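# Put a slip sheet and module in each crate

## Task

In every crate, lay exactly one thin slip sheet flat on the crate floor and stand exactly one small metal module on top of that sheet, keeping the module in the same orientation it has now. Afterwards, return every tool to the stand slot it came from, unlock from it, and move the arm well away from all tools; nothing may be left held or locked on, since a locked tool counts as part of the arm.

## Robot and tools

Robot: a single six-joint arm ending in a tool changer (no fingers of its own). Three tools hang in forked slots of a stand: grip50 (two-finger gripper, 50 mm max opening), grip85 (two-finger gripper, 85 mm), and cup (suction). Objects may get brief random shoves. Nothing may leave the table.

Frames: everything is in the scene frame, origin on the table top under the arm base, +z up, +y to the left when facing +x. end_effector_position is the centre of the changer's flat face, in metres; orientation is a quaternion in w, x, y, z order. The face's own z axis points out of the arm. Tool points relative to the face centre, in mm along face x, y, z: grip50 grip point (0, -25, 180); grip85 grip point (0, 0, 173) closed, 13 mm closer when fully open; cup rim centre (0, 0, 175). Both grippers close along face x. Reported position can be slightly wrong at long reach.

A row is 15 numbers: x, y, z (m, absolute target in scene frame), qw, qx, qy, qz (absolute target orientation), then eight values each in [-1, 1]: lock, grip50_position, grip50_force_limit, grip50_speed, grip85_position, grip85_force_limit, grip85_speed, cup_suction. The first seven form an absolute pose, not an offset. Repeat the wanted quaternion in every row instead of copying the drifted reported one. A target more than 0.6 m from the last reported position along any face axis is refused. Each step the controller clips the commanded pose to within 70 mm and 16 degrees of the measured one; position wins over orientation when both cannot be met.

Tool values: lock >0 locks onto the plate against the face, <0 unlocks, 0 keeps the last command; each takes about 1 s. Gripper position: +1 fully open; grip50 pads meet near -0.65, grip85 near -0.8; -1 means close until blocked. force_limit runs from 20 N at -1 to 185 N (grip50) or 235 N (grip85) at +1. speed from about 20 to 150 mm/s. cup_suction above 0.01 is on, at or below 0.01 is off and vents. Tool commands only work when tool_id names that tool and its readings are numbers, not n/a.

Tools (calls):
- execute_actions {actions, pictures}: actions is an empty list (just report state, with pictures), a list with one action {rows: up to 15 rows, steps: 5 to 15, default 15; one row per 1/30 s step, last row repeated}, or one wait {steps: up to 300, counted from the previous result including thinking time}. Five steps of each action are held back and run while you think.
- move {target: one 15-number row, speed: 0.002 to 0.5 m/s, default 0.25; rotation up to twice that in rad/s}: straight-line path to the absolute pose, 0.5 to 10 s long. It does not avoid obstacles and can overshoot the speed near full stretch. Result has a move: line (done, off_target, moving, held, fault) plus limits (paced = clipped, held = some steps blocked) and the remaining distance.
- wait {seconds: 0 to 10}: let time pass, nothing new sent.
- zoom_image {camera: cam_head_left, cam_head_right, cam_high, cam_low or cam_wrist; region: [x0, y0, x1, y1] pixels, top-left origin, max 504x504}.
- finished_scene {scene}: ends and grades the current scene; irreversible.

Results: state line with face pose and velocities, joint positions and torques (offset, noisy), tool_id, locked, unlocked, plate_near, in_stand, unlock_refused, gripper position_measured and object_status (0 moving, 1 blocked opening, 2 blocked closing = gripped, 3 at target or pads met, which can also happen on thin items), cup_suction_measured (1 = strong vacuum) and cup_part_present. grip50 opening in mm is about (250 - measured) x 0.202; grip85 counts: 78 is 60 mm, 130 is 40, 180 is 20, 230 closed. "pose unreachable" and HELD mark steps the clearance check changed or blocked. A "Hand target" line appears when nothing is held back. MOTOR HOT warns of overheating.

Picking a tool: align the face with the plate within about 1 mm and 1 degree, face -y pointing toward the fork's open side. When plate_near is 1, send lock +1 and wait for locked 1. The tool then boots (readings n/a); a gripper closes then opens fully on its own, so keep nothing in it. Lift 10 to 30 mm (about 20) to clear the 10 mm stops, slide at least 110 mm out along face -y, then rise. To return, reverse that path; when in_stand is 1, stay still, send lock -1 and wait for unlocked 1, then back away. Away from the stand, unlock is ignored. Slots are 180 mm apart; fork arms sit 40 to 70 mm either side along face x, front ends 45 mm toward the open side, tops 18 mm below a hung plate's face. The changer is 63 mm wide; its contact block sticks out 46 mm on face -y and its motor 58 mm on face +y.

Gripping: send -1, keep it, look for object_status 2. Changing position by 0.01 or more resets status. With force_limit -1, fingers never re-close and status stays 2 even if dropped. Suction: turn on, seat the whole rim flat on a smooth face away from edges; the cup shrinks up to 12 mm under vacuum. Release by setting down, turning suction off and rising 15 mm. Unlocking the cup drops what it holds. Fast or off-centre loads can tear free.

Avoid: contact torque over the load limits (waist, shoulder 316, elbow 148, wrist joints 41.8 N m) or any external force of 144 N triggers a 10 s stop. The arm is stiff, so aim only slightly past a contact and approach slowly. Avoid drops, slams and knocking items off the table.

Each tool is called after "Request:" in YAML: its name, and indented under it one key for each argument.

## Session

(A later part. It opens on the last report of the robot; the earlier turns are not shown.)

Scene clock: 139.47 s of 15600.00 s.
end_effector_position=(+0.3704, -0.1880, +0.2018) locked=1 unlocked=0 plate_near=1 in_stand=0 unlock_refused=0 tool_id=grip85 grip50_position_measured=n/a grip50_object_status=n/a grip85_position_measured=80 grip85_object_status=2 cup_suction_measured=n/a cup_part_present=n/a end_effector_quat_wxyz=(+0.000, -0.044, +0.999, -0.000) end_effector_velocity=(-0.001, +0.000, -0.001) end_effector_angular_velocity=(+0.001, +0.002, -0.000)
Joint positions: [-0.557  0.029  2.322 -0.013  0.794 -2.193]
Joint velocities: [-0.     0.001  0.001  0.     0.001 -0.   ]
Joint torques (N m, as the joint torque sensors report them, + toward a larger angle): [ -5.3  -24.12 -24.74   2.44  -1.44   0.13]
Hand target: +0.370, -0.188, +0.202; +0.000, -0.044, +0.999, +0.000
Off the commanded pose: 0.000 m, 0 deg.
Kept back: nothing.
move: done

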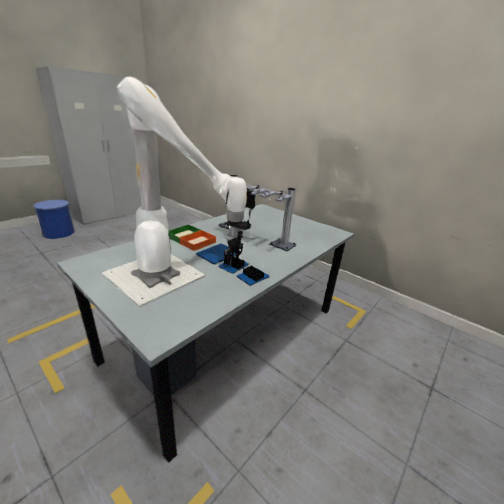

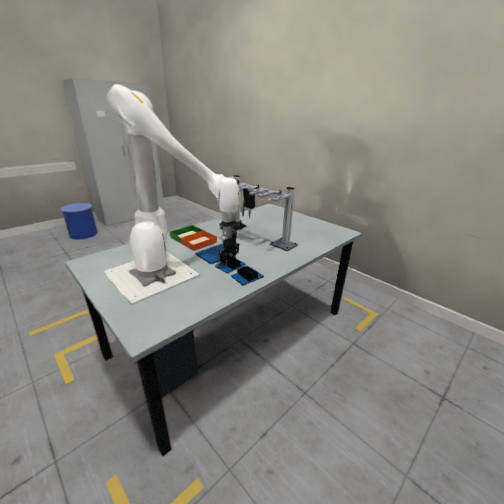

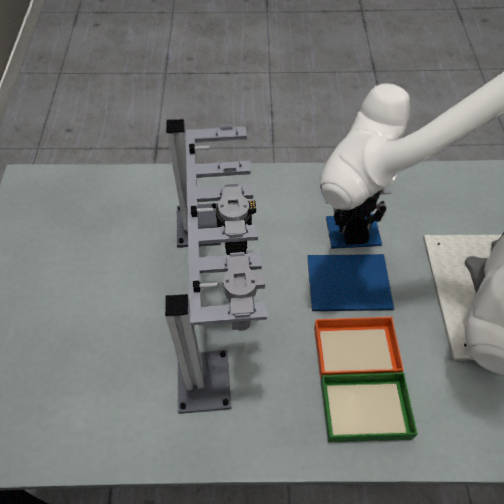

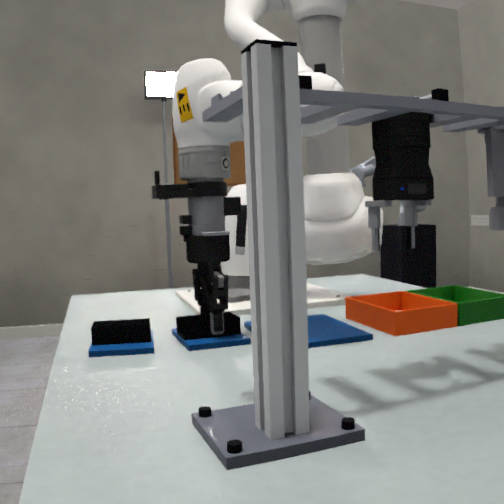

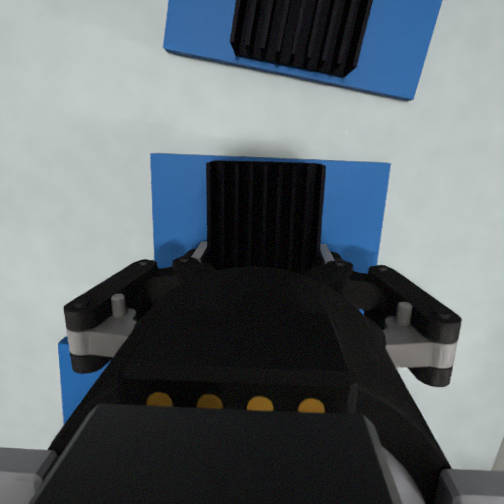

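Request:
move:
  target: [0.3704,-0.1880,0.265,0,-0.0436,0.9990,0,0,0,0,0,-1,-0.2,0.2,0]
  speed: 0.13

Scene clock: 140.60 s of 15600.00 s.
end_effector_position=(+0.3704, -0.1881, +0.2649) locked=1 unlocked=0 plate_near=1 in_stand=0 unlock_refused=0 tool_id=grip85 grip50_position_measured=n/a grip50_object_status=n/a grip85_position_measured=80 grip85_object_status=2 cup_suction_measured=n/a cup_part_present=n/a end_effector_quat_wxyz=(-0.000, -0.044, +0.999, -0.000) end_effector_velocity=(-0.000, +0.000, +0.002) end_effector_angular_velocity=(-0.001, -0.001, +0.000)
Joint positions: [-0.556 -0.059  2.259 -0.012  0.944 -2.194]
Joint velocities: [ 0.    -0.003 -0.001  0.     0.002 -0.   ]
Joint torques (N m, as the joint torque sensors report them, + toward a larger angle): [ -2.57 -34.09 -44.19   3.8   -0.16   0.04]
Hand target: +0.370, -0.188, +0.265; -0.000, -0.044, +0.999, -0.000
Off the commanded pose: 0.000 m, 0 deg.
Kept back: nothing.
move: done

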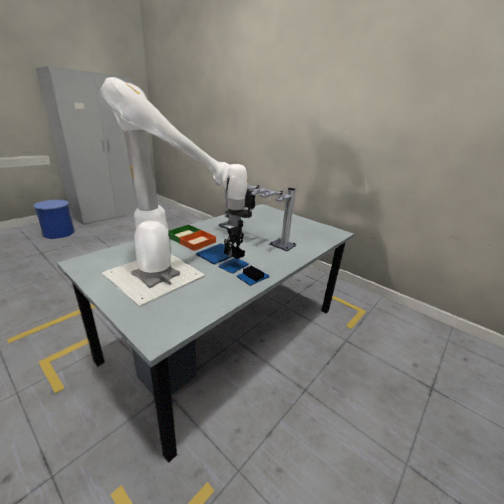

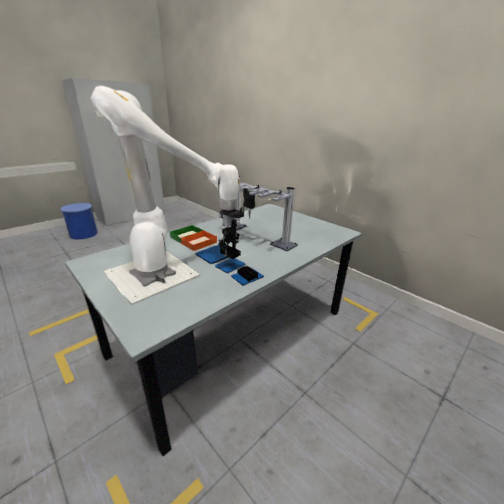

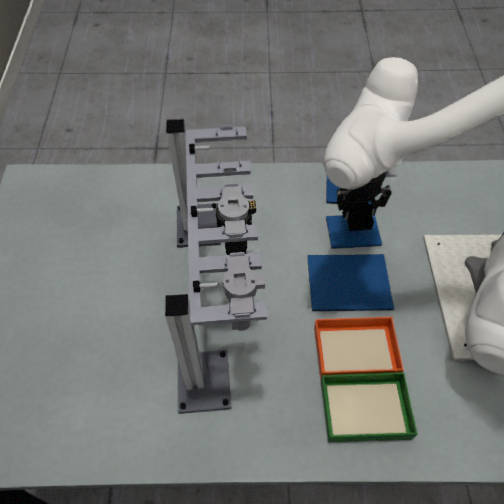

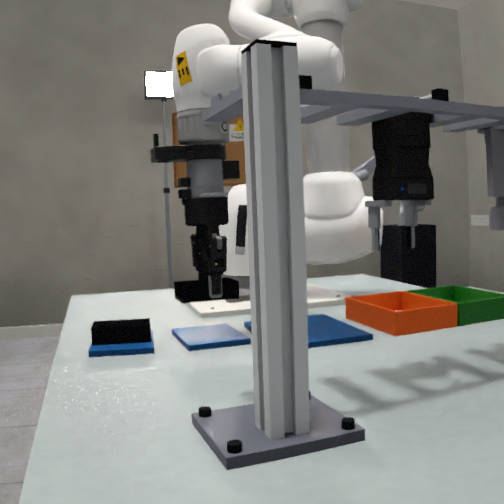

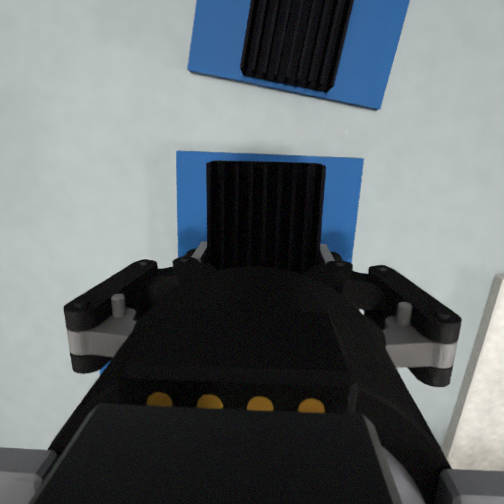

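Request:
move:
  target: [0.4035,0.3155,0.262,0,0.6896,0.7242,0,0,0,0,0,-1,-0.2,0.2,0]
  speed: 0.35

Scene clock: 143.87 s of 15600.00 s.
end_effector_position=(+0.4043, +0.3161, +0.2619) locked=1 unlocked=0 plate_near=1 in_stand=0 unlock_refused=0 tool_id=grip85 grip50_position_measured=n/a grip50_object_status=n/a grip85_position_measured=81 grip85_object_status=2 cup_suction_measured=n/a cup_part_present=n/a end_effector_quat_wxyz=(+0.000, +0.690, +0.724, +0.001) end_effector_velocity=(+0.000, +0.001, +0.000) end_effector_angular_velocity=(-0.002, -0.001, -0.003)
Joint positions: [ 0.585  0.108  2.101 -0.002  0.941  0.549]
Joint velocities: [ 0.002  0.001 -0.001 -0.002  0.     0.007]
Joint torques (N m, as the joint torque sensors report them, + toward a larger angle): [ -4.41 -52.97 -42.24   3.66   0.15  -0.61]
Hand target: +0.404, +0.316, +0.262; +0.000, +0.690, +0.724, +0.001
Off the commanded pose: 0.001 m, 0 deg.
Kept back: nothing.
move: done

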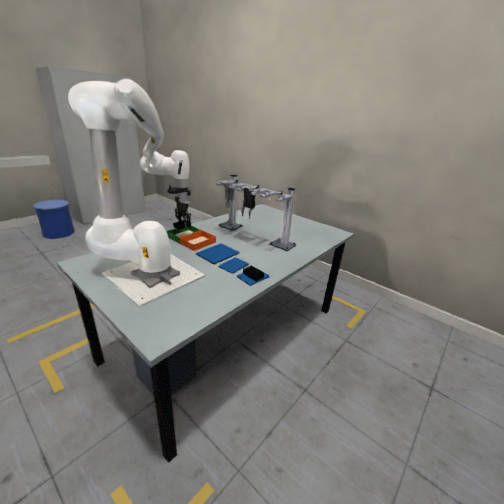

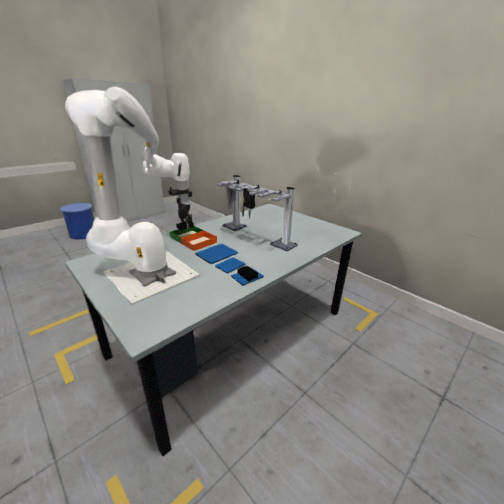

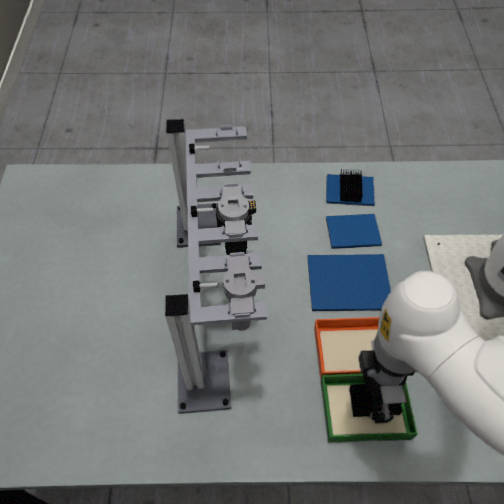

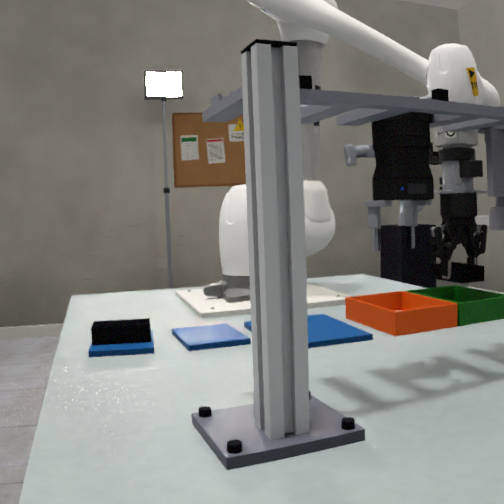

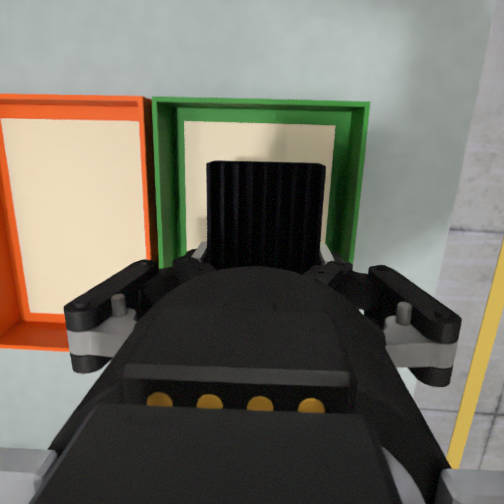

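Request:
move:
  target: [0.4035,0.3135,0.212,0,0.6896,0.7242,0,0,0,0,0,-1,-0.2,0.2,0]
  speed: 0.1

Request:
zoom_image:
  camera: "cam_wrist"
  region: [100, 60, 440, 300]

Scene clock: 145.47 s of 15600.00 s.
end_effector_position=(+0.4034, +0.3135, +0.2121) locked=1 unlocked=0 plate_near=1 in_stand=0 unlock_refused=0 tool_id=grip85 grip50_position_measured=n/a grip50_object_status=n/a grip85_position_measured=81 grip85_object_status=2 cup_suction_measured=n/a cup_part_present=n/a end_effector_quat_wxyz=(-0.000, +0.690, +0.724, +0.000) end_effector_velocity=(-0.000, -0.000, -0.000) end_effector_angular_velocity=(+0.000, -0.000, +0.000)
Joint positions: [ 0.581  0.165  2.149 -0.002  0.838  0.546]
Joint velocities: [-0.    -0.     0.001 -0.    -0.001 -0.   ]
Joint torques (N m, as the joint torque sensors report them, + toward a larger angle): [ -2.99 -57.47 -39.76   3.48   0.17   0.02]
Hand target: +0.403, +0.313, +0.212; -0.000, +0.690, +0.724, +0.000
Off the commanded pose: 0.000 m, 0 deg.
Kept back: nothing.
move: done

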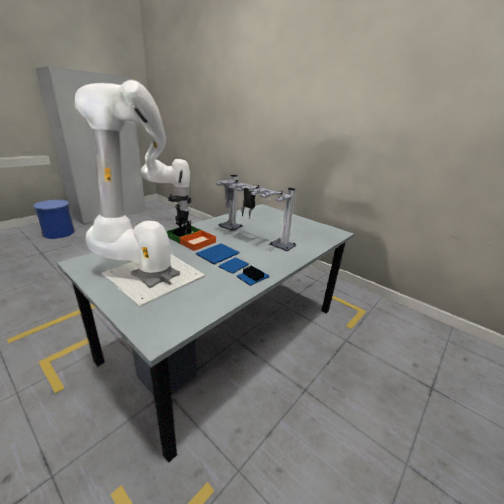

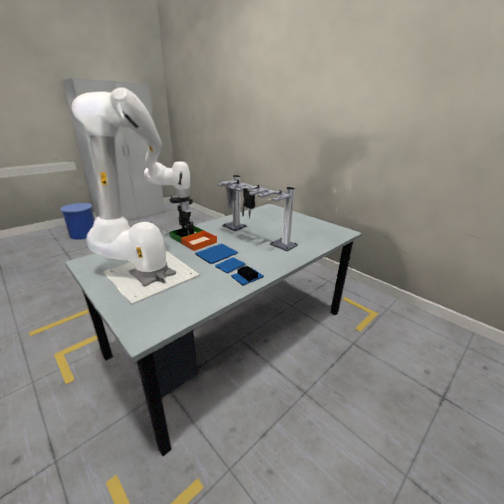

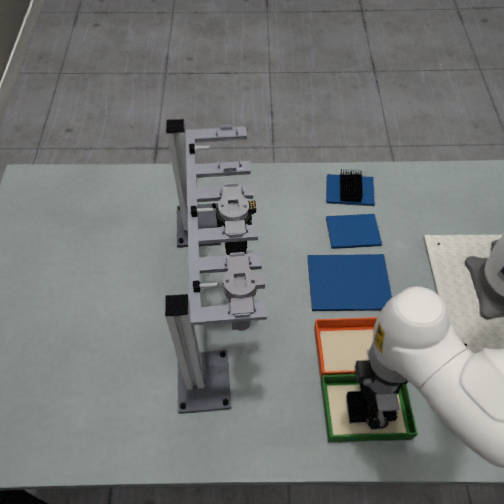

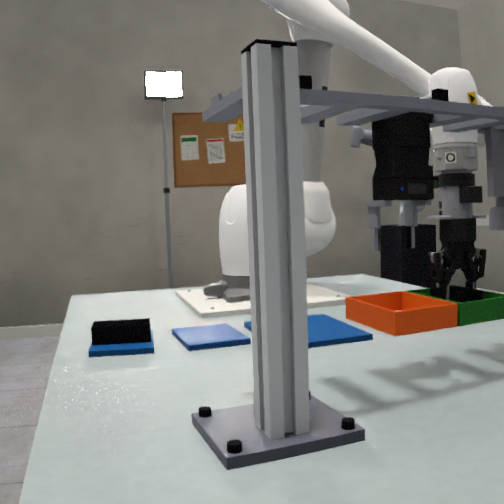

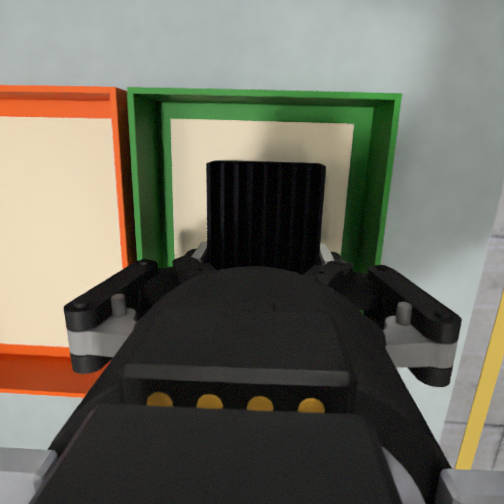

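Region (100, 60, 440, 300) of cam_wrist's 504x504 image, scaled by 1.482, with more detail than that image has; it fills the top 356 rows of this view, and the rest is white.

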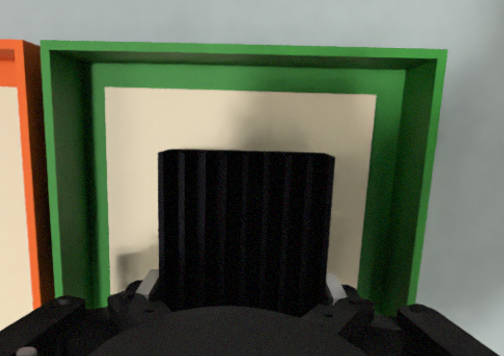

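Request:
move:
  target: [0.4100,0.3101,0.2005,0,0.6896,0.7242,0,0,0,0,0,-1,-0.2,0.2,0]
  speed: 0.04

Scene clock: 146.97 s of 15600.00 s.
end_effector_position=(+0.4099, +0.3101, +0.2006) locked=1 unlocked=0 plate_near=1 in_stand=0 unlock_refused=0 tool_id=grip85 grip50_position_measured=n/a grip50_object_status=n/a grip85_position_measured=81 grip85_object_status=2 cup_suction_measured=n/a cup_part_present=n/a end_effector_quat_wxyz=(-0.000, +0.690, +0.724, -0.000) end_effector_velocity=(+0.001, -0.000, -0.000) end_effector_angular_velocity=(+0.001, -0.001, -0.000)
Joint positions: [ 0.569  0.184  2.152 -0.002  0.815  0.534]
Joint velocities: [-0.001  0.     0.     0.    -0.002 -0.001]
Joint torques (N m, as the joint torque sensors report them, + toward a larger angle): [ -5.78 -56.77 -38.87   3.49   0.1   -0.15]
Hand target: +0.410, +0.310, +0.200; -0.000, +0.690, +0.724, -0.000
Off the commanded pose: 0.000 m, 0 deg.
Kept back: nothing.
move: done

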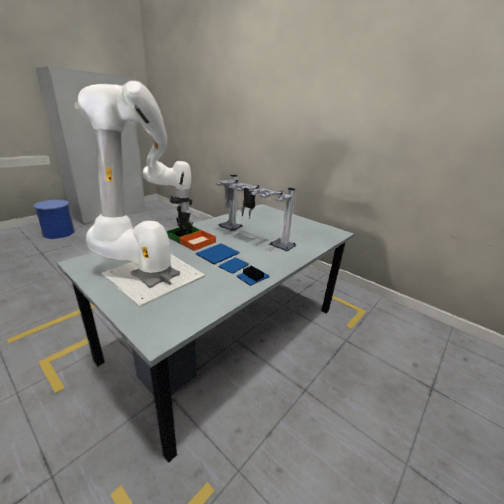

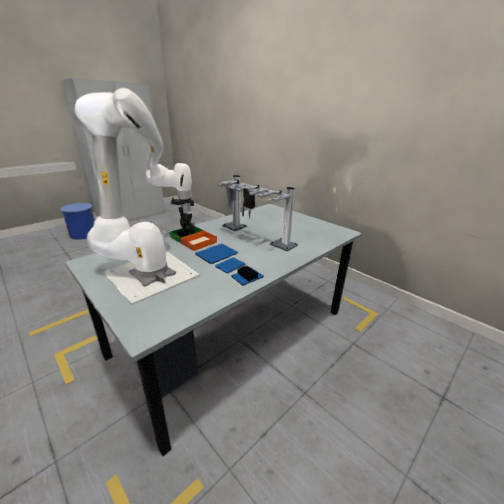

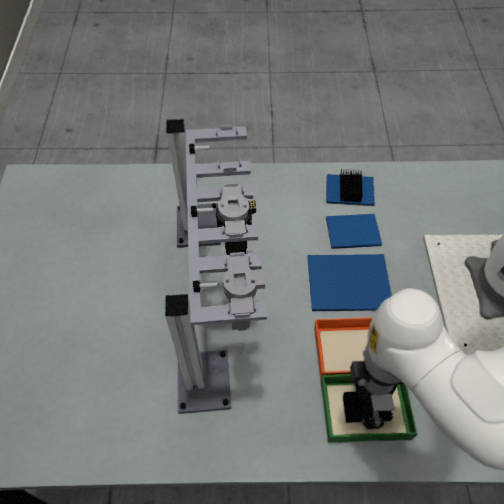

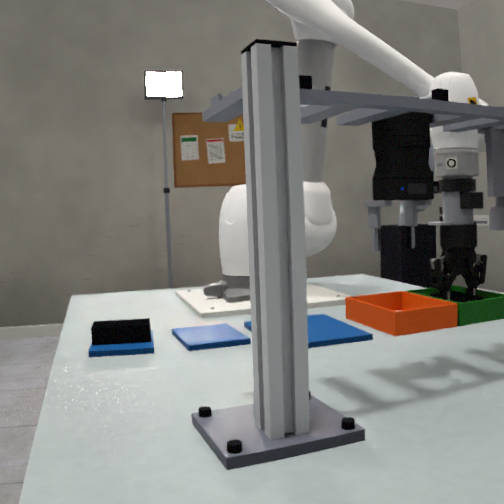

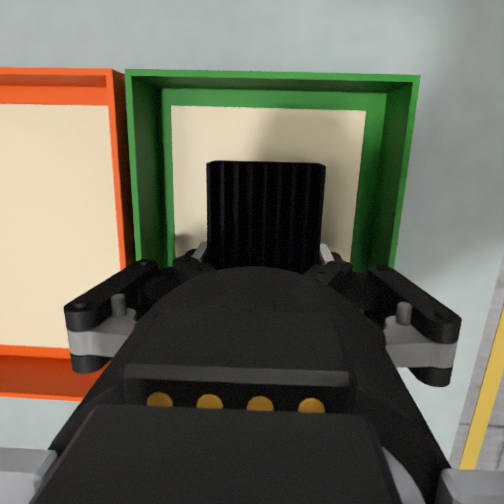

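Request:
execute_actions:
  actions:
    - {"rows": [[0.4100,0.3101,0.2000,0,0.6896,0.7242,0,0,0,0,0,-1,-0.2,0.2,0],[0.4100,0.3101,0.1996,0,0.6896,0.7242,0,0,0,0,0,-1,-0.2,0.2,0],[0.4100,0.3101,0.1992,0,0.6896,0.7242,0,0,0,0,0,-1,-0.2,0.2,0],[0.4100,0.3101,0.1988,0,0.6896,0.7242,0,0,0,0,0,-1,-0.2,0.2,0],[0.4100,0.3101,0.1984,0,0.6896,0.7242,0,0,0,0,0,-1,-0.2,0.2,0],[0.4100,0.3101,0.1980,0,0.6896,0.7242,0,0,0,0,0,-1,-0.2,0.2,0],[0.4100,0.3101,0.1980,0,0.6896,0.7242,0,0,0,0,0,-1,-0.2,0.2,0],[0.4100,0.3101,0.1980,0,0.6896,0.7242,0,0,0,0,0,-1,-0.2,0.2,0]], "steps": 15}

Request:
execute_actions:
  actions:
    - {"rows": [[0.4100,0.3101,0.1976,0,0.6896,0.7242,0,0,0,0,0,-1,-0.2,0.2,0],[0.4100,0.3101,0.1976,0,0.6896,0.7242,0,0,0,0,0,-1,-0.2,0.2,0],[0.4100,0.3101,0.1976,0,0.6896,0.7242,0,0,0,0,0,-1,-0.2,0.2,0],[0.4100,0.3101,0.1976,0,0.6896,0.7242,0,0,0,0,0,-1,-0.2,0.2,0],[0.4100,0.3101,0.1972,0,0.6896,0.7242,0,0,0,0,0,-1,-0.2,0.2,0]], "steps": 13}

Scene clock: 148.00 s of 15600.00 s.
end_effector_position=(+0.4100, +0.3101, +0.1981) locked=1 unlocked=0 plate_near=1 in_stand=0 unlock_refused=0 tool_id=grip85 grip50_position_measured=n/a grip50_object_status=n/a grip85_position_measured=81 grip85_object_status=2 cup_suction_measured=n/a cup_part_present=n/a end_effector_quat_wxyz=(-0.000, +0.690, +0.724, -0.000) end_effector_velocity=(+0.000, +0.000, -0.003) end_effector_angular_velocity=(-0.001, +0.001, +0.000)
Joint positions: [ 0.569  0.187  2.154 -0.002  0.81   0.534]
Joint velocities: [ 0.     0.004  0.001 -0.    -0.004 -0.   ]
Joint torques (N m, as the joint torque sensors report them, + toward a larger angle): [ -3.02 -57.71 -39.09   3.55   0.14  -0.09]
Steps of this call (steps 1 to 21: nothing new was sent; steps 22 to 31: the first 10 steps of this action). Readings (end_effector_position | what the end effector reports):
22: (+0.4100, +0.3101, +0.2005) | locked=1 unlocked=0 plate_near=1 in_stand=0 unlock_refused=0 tool_id=grip85 grip50_position_measured=n/a grip50_object_status=n/a grip85_position_measured=81 grip85_object_status=2 cup_suction_measured=n/a cup_part_present=n/a
23: (+0.4100, +0.3101, +0.2003) | locked=1 unlocked=0 plate_near=1 in_stand=0 unlock_refused=0 tool_id=grip85 grip50_position_measured=n/a grip50_object_status=n/a grip85_position_measured=81 grip85_object_status=2 cup_suction_measured=n/a cup_part_present=n/a
25: (+0.4100, +0.3101, +0.1997) | locked=1 unlocked=0 plate_near=1 in_stand=0 unlock_refused=0 tool_id=grip85 grip50_position_measured=n/a grip50_object_status=n/a grip85_position_measured=81 grip85_object_status=2 cup_suction_measured=n/a cup_part_present=n/a
29: (+0.4100, +0.3101, +0.1984) | locked=1 unlocked=0 plate_near=1 in_stand=0 unlock_refused=0 tool_id=grip85 grip50_position_measured=n/a grip50_object_status=n/a grip85_position_measured=81 grip85_object_status=2 cup_suction_measured=n/a cup_part_present=n/a
31: the state above

Scene clock: 148.43 s of 15600.00 s.
end_effector_position=(+0.4100, +0.3101, +0.1973) locked=1 unlocked=0 plate_near=1 in_stand=0 unlock_refused=0 tool_id=grip85 grip50_position_measured=n/a grip50_object_status=n/a grip85_position_measured=81 grip85_object_status=2 cup_suction_measured=n/a cup_part_present=n/a end_effector_quat_wxyz=(-0.000, +0.690, +0.724, -0.000) end_effector_velocity=(-0.000, +0.000, -0.002) end_effector_angular_velocity=(-0.000, +0.001, -0.000)
Joint positions: [ 0.569  0.189  2.155 -0.002  0.808  0.534]
Joint velocities: [ 0.     0.003  0.001  0.    -0.002  0.   ]
Joint torques (N m, as the joint torque sensors report them, + toward a larger angle): [ -3.88 -60.35 -38.78   3.41   0.16   0.06]
Off your previous action's commanded pose: 0.000 m, 0 deg at its last step (step 5 of this call).
Steps of this call (steps 1 to 5: the last 5 steps of your previous action; steps 6 to 13: the first 8 steps of this action). Readings (end_effector_position | what the end effector reports):
6: (+0.4100, +0.3101, +0.1980) | locked=1 unlocked=0 plate_near=1 in_stand=0 unlock_refused=0 tool_id=grip85 grip50_position_measured=n/a grip50_object_status=n/a grip85_position_measured=81 grip85_object_status=2 cup_suction_measured=n/a cup_part_present=n/a
7: (+0.4100, +0.3101, +0.1979) | locked=1 unlocked=0 plate_near=1 in_stand=0 unlock_refused=0 tool_id=grip85 grip50_position_measured=n/a grip50_object_status=n/a grip85_position_measured=81 grip85_object_status=2 cup_suction_measured=n/a cup_part_present=n/a
9: (+0.4100, +0.3101, +0.1977) | locked=1 unlocked=0 plate_near=1 in_stand=0 unlock_refused=0 tool_id=grip85 grip50_position_measured=n/a grip50_object_status=n/a grip85_position_measured=81 grip85_object_status=2 cup_suction_measured=n/a cup_part_present=n/a
13: the state above

No contact yet at 0.1973.

Request:
execute_actions:
  actions:
    - {"rows": [[0.4100,0.3101,0.1968,0,0.6896,0.7242,0,0,0,0,0,-1,-0.2,0.2,0],[0.4100,0.3101,0.1968,0,0.6896,0.7242,0,0,0,0,0,-1,-0.2,0.2,0],[0.4100,0.3101,0.1968,0,0.6896,0.7242,0,0,0,0,0,-1,-0.2,0.2,0],[0.4100,0.3101,0.1968,0,0.6896,0.7242,0,0,0,0,0,-1,-0.2,0.2,0],[0.4100,0.3101,0.1964,0,0.6896,0.7242,0,0,0,0,0,-1,-0.2,0.2,0]], "steps": 14}

Scene clock: 148.93 s of 15600.00 s.
end_effector_position=(+0.4100, +0.3101, +0.1967) locked=1 unlocked=0 plate_near=1 in_stand=0 unlock_refused=0 tool_id=grip85 grip50_position_measured=n/a grip50_object_status=n/a grip85_position_measured=81 grip85_object_status=2 cup_suction_measured=n/a cup_part_present=n/a end_effector_quat_wxyz=(+0.000, +0.690, +0.724, +0.000) end_effector_velocity=(+0.000, -0.000, -0.001) end_effector_angular_velocity=(+0.001, -0.001, -0.001)
Joint positions: [ 0.569  0.189  2.155 -0.002  0.806  0.534]
Joint velocities: [-0.     0.001  0.001  0.    -0.003  0.   ]
Joint torques (N m, as the joint torque sensors report them, + toward a larger angle): [ -3.54 -32.62 -25.57   3.41  -3.78   0.06]
Off your previous action's commanded pose: 0.000 m, 0 deg at its last step (step 5 of this call).
Steps of this call (steps 1 to 5: the last 5 steps of your previous action; step 6: nothing new was sent; steps 7 to 15: the first 9 steps of this action). Readings (end_effector_position | what the end effector reports):
7: (+0.4100, +0.3101, +0.1972) | locked=1 unlocked=0 plate_near=1 in_stand=0 unlock_refused=0 tool_id=grip85 grip50_position_measured=n/a grip50_object_status=n/a grip85_position_measured=81 grip85_object_status=2 cup_suction_measured=n/a cup_part_present=n/a
8: (+0.4100, +0.3101, +0.1971) | locked=1 unlocked=0 plate_near=1 in_stand=0 unlock_refused=0 tool_id=grip85 grip50_position_measured=n/a grip50_object_status=n/a grip85_position_measured=81 grip85_object_status=2 cup_suction_measured=n/a cup_part_present=n/a
10: (+0.4100, +0.3101, +0.1969) | locked=1 unlocked=0 plate_near=1 in_stand=0 unlock_refused=0 tool_id=grip85 grip50_position_measured=n/a grip50_object_status=n/a grip85_position_measured=81 grip85_object_status=2 cup_suction_measured=n/a cup_part_present=n/a
14: (+0.4100, +0.3101, +0.1967) | locked=1 unlocked=0 plate_near=1 in_stand=0 unlock_refused=0 tool_id=grip85 grip50_position_measured=n/a grip50_object_status=n/a grip85_position_measured=81 grip85_object_status=2 cup_suction_measured=n/a cup_part_present=n/a
15: the state above

Request:
execute_actions:
  actions:
    - {"rows": [[0.4100,0.3101,0.1971,0,0.6896,0.7242,0,0,0,0,0,-1,-0.2,0.2,0],[0.4100,0.3101,0.1971,0,0.6896,0.7242,0,0,0,0,0,-1,-0.2,0.2,0],[0.4100,0.3101,0.1971,0,0.6896,0.7242,0,0,0,0,0,-1,-0.2,0.2,0],[0.4100,0.3101,0.1971,0,0.6896,0.7242,0,0,0,0,0,-1,-0.2,0.2,0],[0.4100,0.3101,0.1971,0,0.6896,0.7242,0,0,0,0,0,-1,-0.2,0.2,0],[0.4100,0.3101,0.1971,0,0.6896,0.7242,0,0,0,0,0,0.65,-0.2,0.0,0]], "steps": 15}

Request:
execute_actions:
  actions:
    - {"rows": [[0.4100,0.3101,0.1971,0,0.6896,0.7242,0,0,0,0,0,0.65,-0.2,0.0,0]], "steps": 8}

Scene clock: 149.93 s of 15600.00 s.
end_effector_position=(+0.4099, +0.3101, +0.1968) locked=1 unlocked=0 plate_near=1 in_stand=0 unlock_refused=0 tool_id=grip85 grip50_position_measured=n/a grip50_object_status=n/a grip85_position_measured=61 grip85_object_status=0 cup_suction_measured=n/a cup_part_present=n/a end_effector_quat_wxyz=(-0.000, +0.690, +0.724, -0.000) end_effector_velocity=(+0.000, +0.000, +0.001) end_effector_angular_velocity=(+0.001, -0.001, -0.000)
Joint positions: [ 0.569  0.189  2.155 -0.002  0.807  0.534]
Joint velocities: [-0.    -0.002 -0.001  0.     0.002  0.   ]
Joint torques (N m, as the joint torque sensors report them, + toward a larger angle): [ -3.62 -56.57 -37.36   3.43  -0.02   0.06]
Off your previous action's commanded pose: 0.000 m, 0 deg at its last step (step 5 of this call).
Steps of this call (steps 1 to 5: the last 5 steps of your previous action; steps 6 to 20: nothing new was sent; steps 21 to 30: the first 10 steps of this action). Readings (end_effector_position | what the end effector reports):
21: (+0.4100, +0.3101, +0.1964) | locked=1 unlocked=0 plate_near=1 in_stand=0 unlock_refused=0 tool_id=grip85 grip50_position_measured=n/a grip50_object_status=n/a grip85_position_measured=81 grip85_object_status=2 cup_suction_measured=n/a cup_part_present=n/a
22: (+0.4100, +0.3101, +0.1965) | locked=1 unlocked=0 plate_near=1 in_stand=0 unlock_refused=0 tool_id=grip85 grip50_position_measured=n/a grip50_object_status=n/a grip85_position_measured=81 grip85_object_status=2 cup_suction_measured=n/a cup_part_present=n/a
24: (+0.4100, +0.3101, +0.1966) | locked=1 unlocked=0 plate_near=1 in_stand=0 unlock_refused=0 tool_id=grip85 grip50_position_measured=n/a grip50_object_status=n/a grip85_position_measured=81 grip85_object_status=2 cup_suction_measured=n/a cup_part_present=n/a
28: (+0.4099, +0.3100, +0.1967) | locked=1 unlocked=0 plate_near=1 in_stand=0 unlock_refused=0 tool_id=grip85 grip50_position_measured=n/a grip50_object_status=n/a grip85_position_measured=74 grip85_object_status=0 cup_suction_measured=n/a cup_part_present=n/a
30: the state above

Scene clock: 150.20 s of 15600.00 s.
end_effector_position=(+0.4100, +0.3101, +0.1971) locked=1 unlocked=0 plate_near=1 in_stand=0 unlock_refused=0 tool_id=grip85 grip50_position_measured=n/a grip50_object_status=n/a grip85_position_measured=48 grip85_object_status=0 cup_suction_measured=n/a cup_part_present=n/a end_effector_quat_wxyz=(-0.000, +0.690, +0.724, -0.000) end_effector_velocity=(-0.000, +0.000, +0.001) end_effector_angular_velocity=(+0.000, -0.000, +0.000)
Joint positions: [ 0.569  0.189  2.155 -0.002  0.807  0.534]
Joint velocities: [ 0.    -0.001 -0.     0.     0.001  0.   ]
Joint torques (N m, as the joint torque sensors report them, + toward a larger angle): [ -3.79 -56.85 -38.22   3.37  -0.02  -0.01]
Off your previous action's commanded pose: 0.000 m, 0 deg at its last step (step 5 of this call).
Steps of this call (steps 1 to 5: the last 5 steps of your previous action; steps 6 to 8: the first 3 steps of this action). Readings (end_effector_position | what the end effector reports):
6: (+0.4100, +0.3101, +0.1970) | locked=1 unlocked=0 plate_near=1 in_stand=0 unlock_refused=0 tool_id=grip85 grip50_position_measured=n/a grip50_object_status=n/a grip85_position_measured=48 grip85_object_status=0 cup_suction_measured=n/a cup_part_present=n/a
7: (+0.4100, +0.3101, +0.1970) | locked=1 unlocked=0 plate_near=1 in_stand=0 unlock_refused=0 tool_id=grip85 grip50_position_measured=n/a grip50_object_status=n/a grip85_position_measured=48 grip85_object_status=0 cup_suction_measured=n/a cup_part_present=n/a
8: the state above

Request:
move:
  target: [0.4100,0.3101,0.255,0,0.6896,0.7242,0,0,0,0,0,0.65,-0.2,0.0,0]
  speed: 0.15

Request:
move:
  target: [0.3630,-0.3392,0.275,0,0.0366,0.9993,0,0,0,0,0,1,-0.2,0.5,0]
  speed: 0.45

Scene clock: 151.27 s of 15600.00 s.
end_effector_position=(+0.4101, +0.3101, +0.2549) locked=1 unlocked=0 plate_near=1 in_stand=0 unlock_refused=0 tool_id=grip85 grip50_position_measured=n/a grip50_object_status=n/a grip85_position_measured=48 grip85_object_status=3 cup_suction_measured=n/a cup_part_present=n/a end_effector_quat_wxyz=(+0.000, +0.690, +0.724, -0.000) end_effector_velocity=(+0.000, +0.000, +0.001) end_effector_angular_velocity=(+0.000, -0.000, +0.000)
Joint positions: [ 0.569  0.118  2.105 -0.002  0.928  0.534]
Joint velocities: [ 0.    -0.001 -0.001 -0.     0.002 -0.   ]
Joint torques (N m, as the joint torque sensors report them, + toward a larger angle): [ -3.61 -53.43 -42.31   3.75   0.08   0.03]
Hand target: +0.410, +0.310, +0.255; +0.000, +0.690, +0.724, -0.000
Off your previous action's commanded pose: 0.000 m, 0 deg at its last step (step 5 of this call).
Off the commanded pose: 0.000 m, 0 deg.
Kept back: nothing.
move: done

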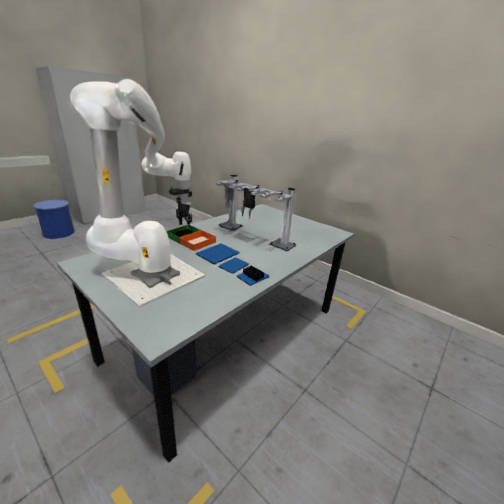

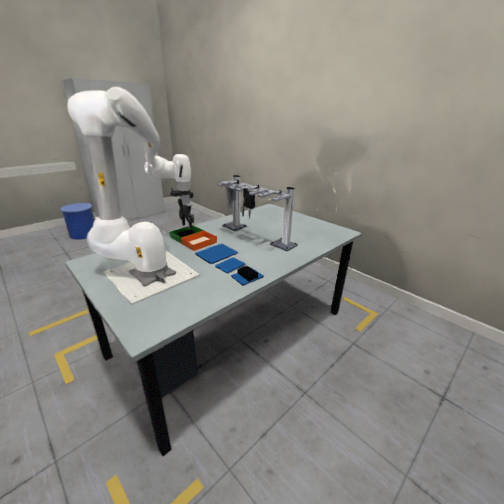

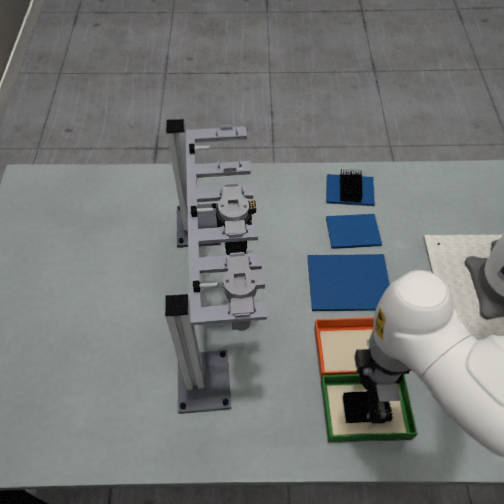

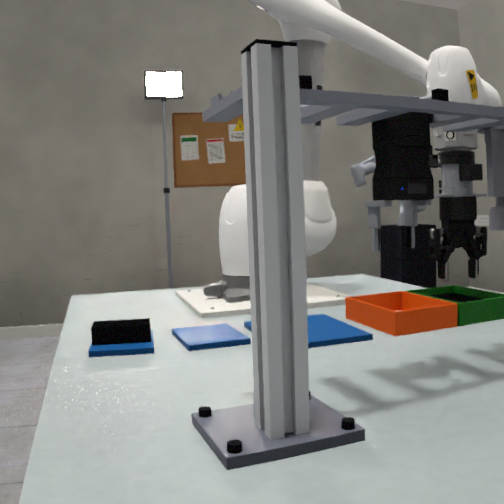

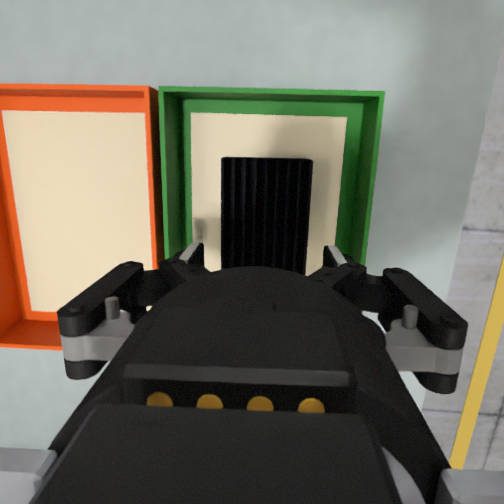

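action 0: the call puts the target (arm/x, arm/y, arm/z) 0.646 m from end_effector_position in the last result along the changer face's own x axis as it stood there; a target may be at most 0.6 m away along each of those axes, so nothing of the call was run and nothing moved. Command a nearer target, and go on from there in a later call.

Request:
move:
  target: [0.3670,-0.2850,0.275,0,0.0366,0.9993,0,0,0,0,0,1,-0.2,0.5,0]
  speed: 0.45

Request:
move:
  target: [0.3630,-0.3392,0.25,0,0.0366,0.9993,0,0,0,0,0,1,-0.2,0.5,0]
  speed: 0.2

Scene clock: 153.90 s of 15600.00 s.
end_effector_position=(+0.3660, -0.2857, +0.2751) locked=1 unlocked=0 plate_near=1 in_stand=0 unlock_refused=0 tool_id=grip85 grip50_position_measured=n/a grip50_object_status=n/a grip85_position_measured=3 grip85_object_status=3 cup_suction_measured=n/a cup_part_present=n/a end_effector_quat_wxyz=(-0.001, +0.037, +0.999, -0.000) end_effector_velocity=(+0.000, -0.001, -0.000) end_effector_angular_velocity=(+0.003, -0.001, +0.001)
Joint positions: [-0.74   0.008  2.17  -0.013  0.965 -2.217]
Joint velocities: [-0.002  0.002 -0.002  0.003  0.001 -0.005]
Joint torques (N m, as the joint torque sensors report them, + toward a larger angle): [ -2.91 -43.16 -44.21   3.77  -0.21   0.14]
Hand target: +0.366, -0.286, +0.275; -0.001, +0.037, +0.999, -0.000
Off the commanded pose: 0.001 m, 0 deg.
Kept back: nothing.
move: done; limits=paced

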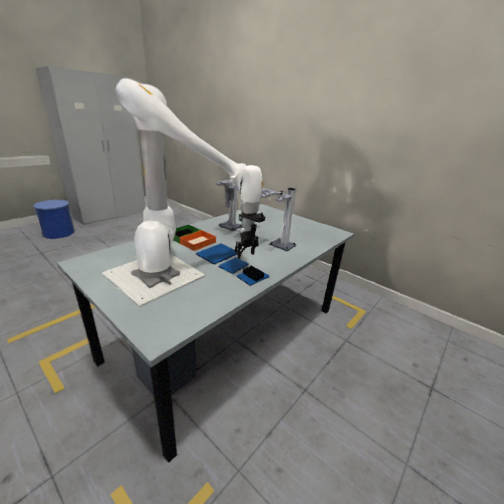

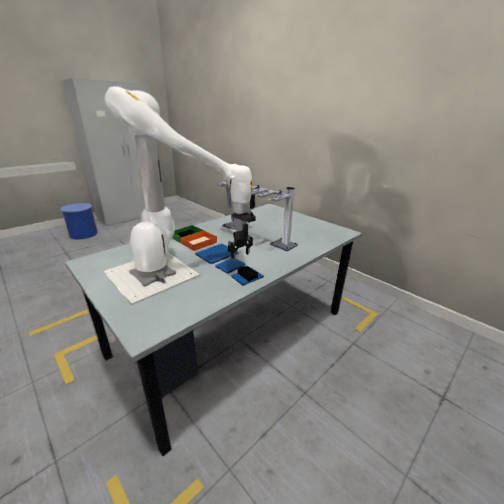

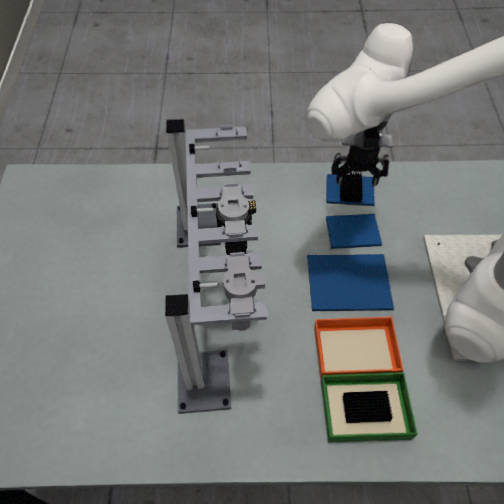

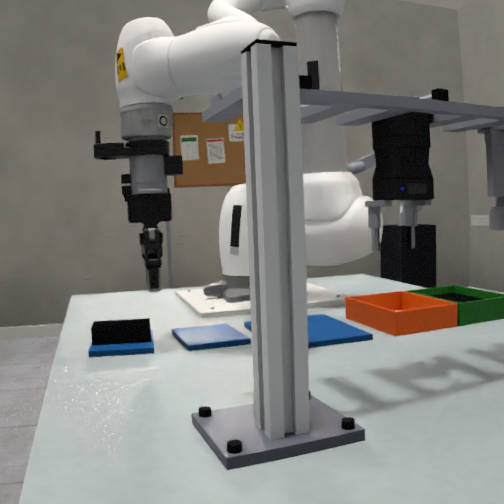

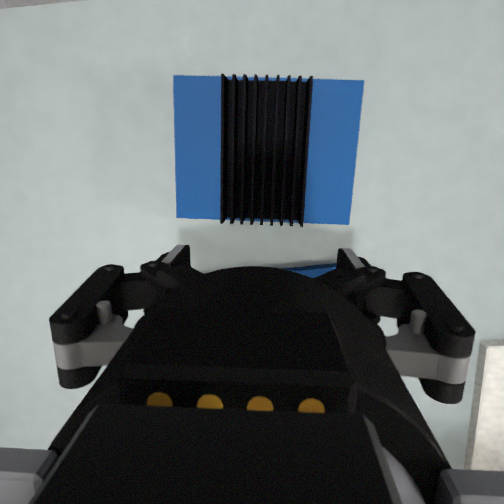

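Scene clock: 154.73 s of 15600.00 s.
end_effector_position=(+0.3629, -0.3391, +0.2500) locked=1 unlocked=0 plate_near=1 in_stand=0 unlock_refused=0 tool_id=grip85 grip50_position_measured=n/a grip50_object_status=n/a grip85_position_measured=3 grip85_object_status=3 cup_suction_measured=n/a cup_part_present=n/a end_effector_quat_wxyz=(-0.000, +0.037, +0.999, +0.000) end_effector_velocity=(-0.000, -0.001, -0.000) end_effector_angular_velocity=(-0.001, -0.001, +0.000)
Joint positions: [-0.825  0.086  2.142 -0.012  0.914 -2.303]
Joint velocities: [-0.001  0.001 -0.001 -0.    -0.001 -0.002]
Joint torques (N m, as the joint torque sensors report them, + toward a larger angle): [ -1.63 -50.78 -41.24   3.71   0.06   0.  ]
Hand target: +0.363, -0.339, +0.250; -0.000, +0.037, +0.999, +0.000
Off the commanded pose: 0.000 m, 0 deg.
Kept back: nothing.
move: done

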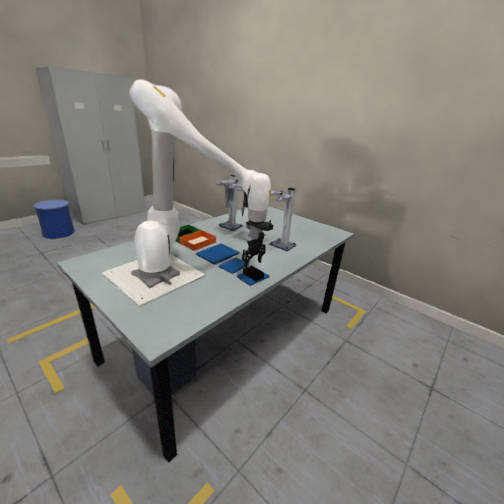

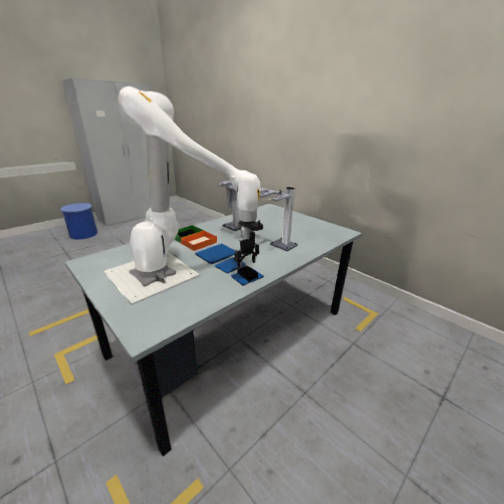

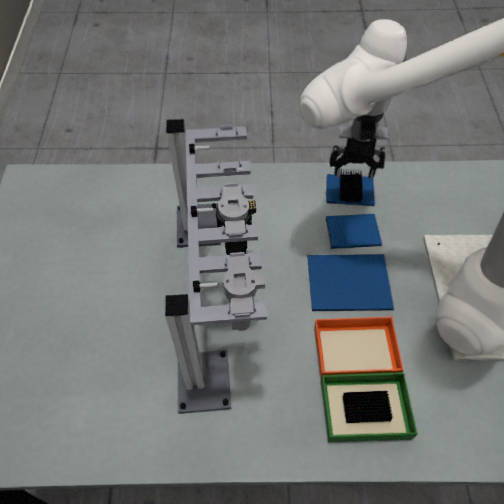

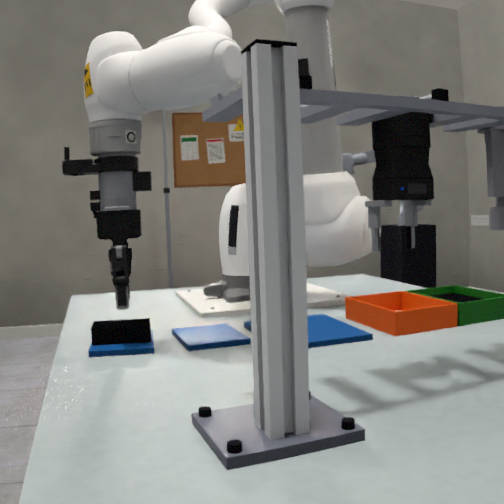

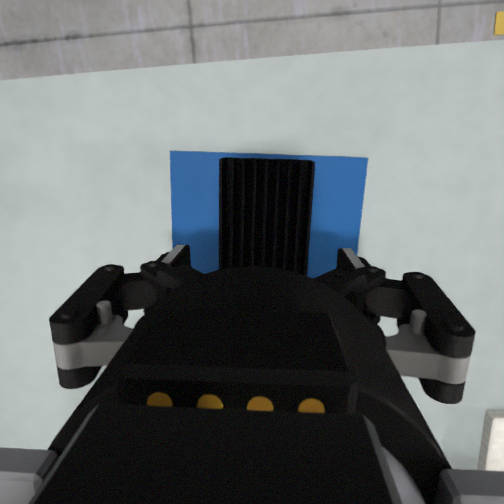

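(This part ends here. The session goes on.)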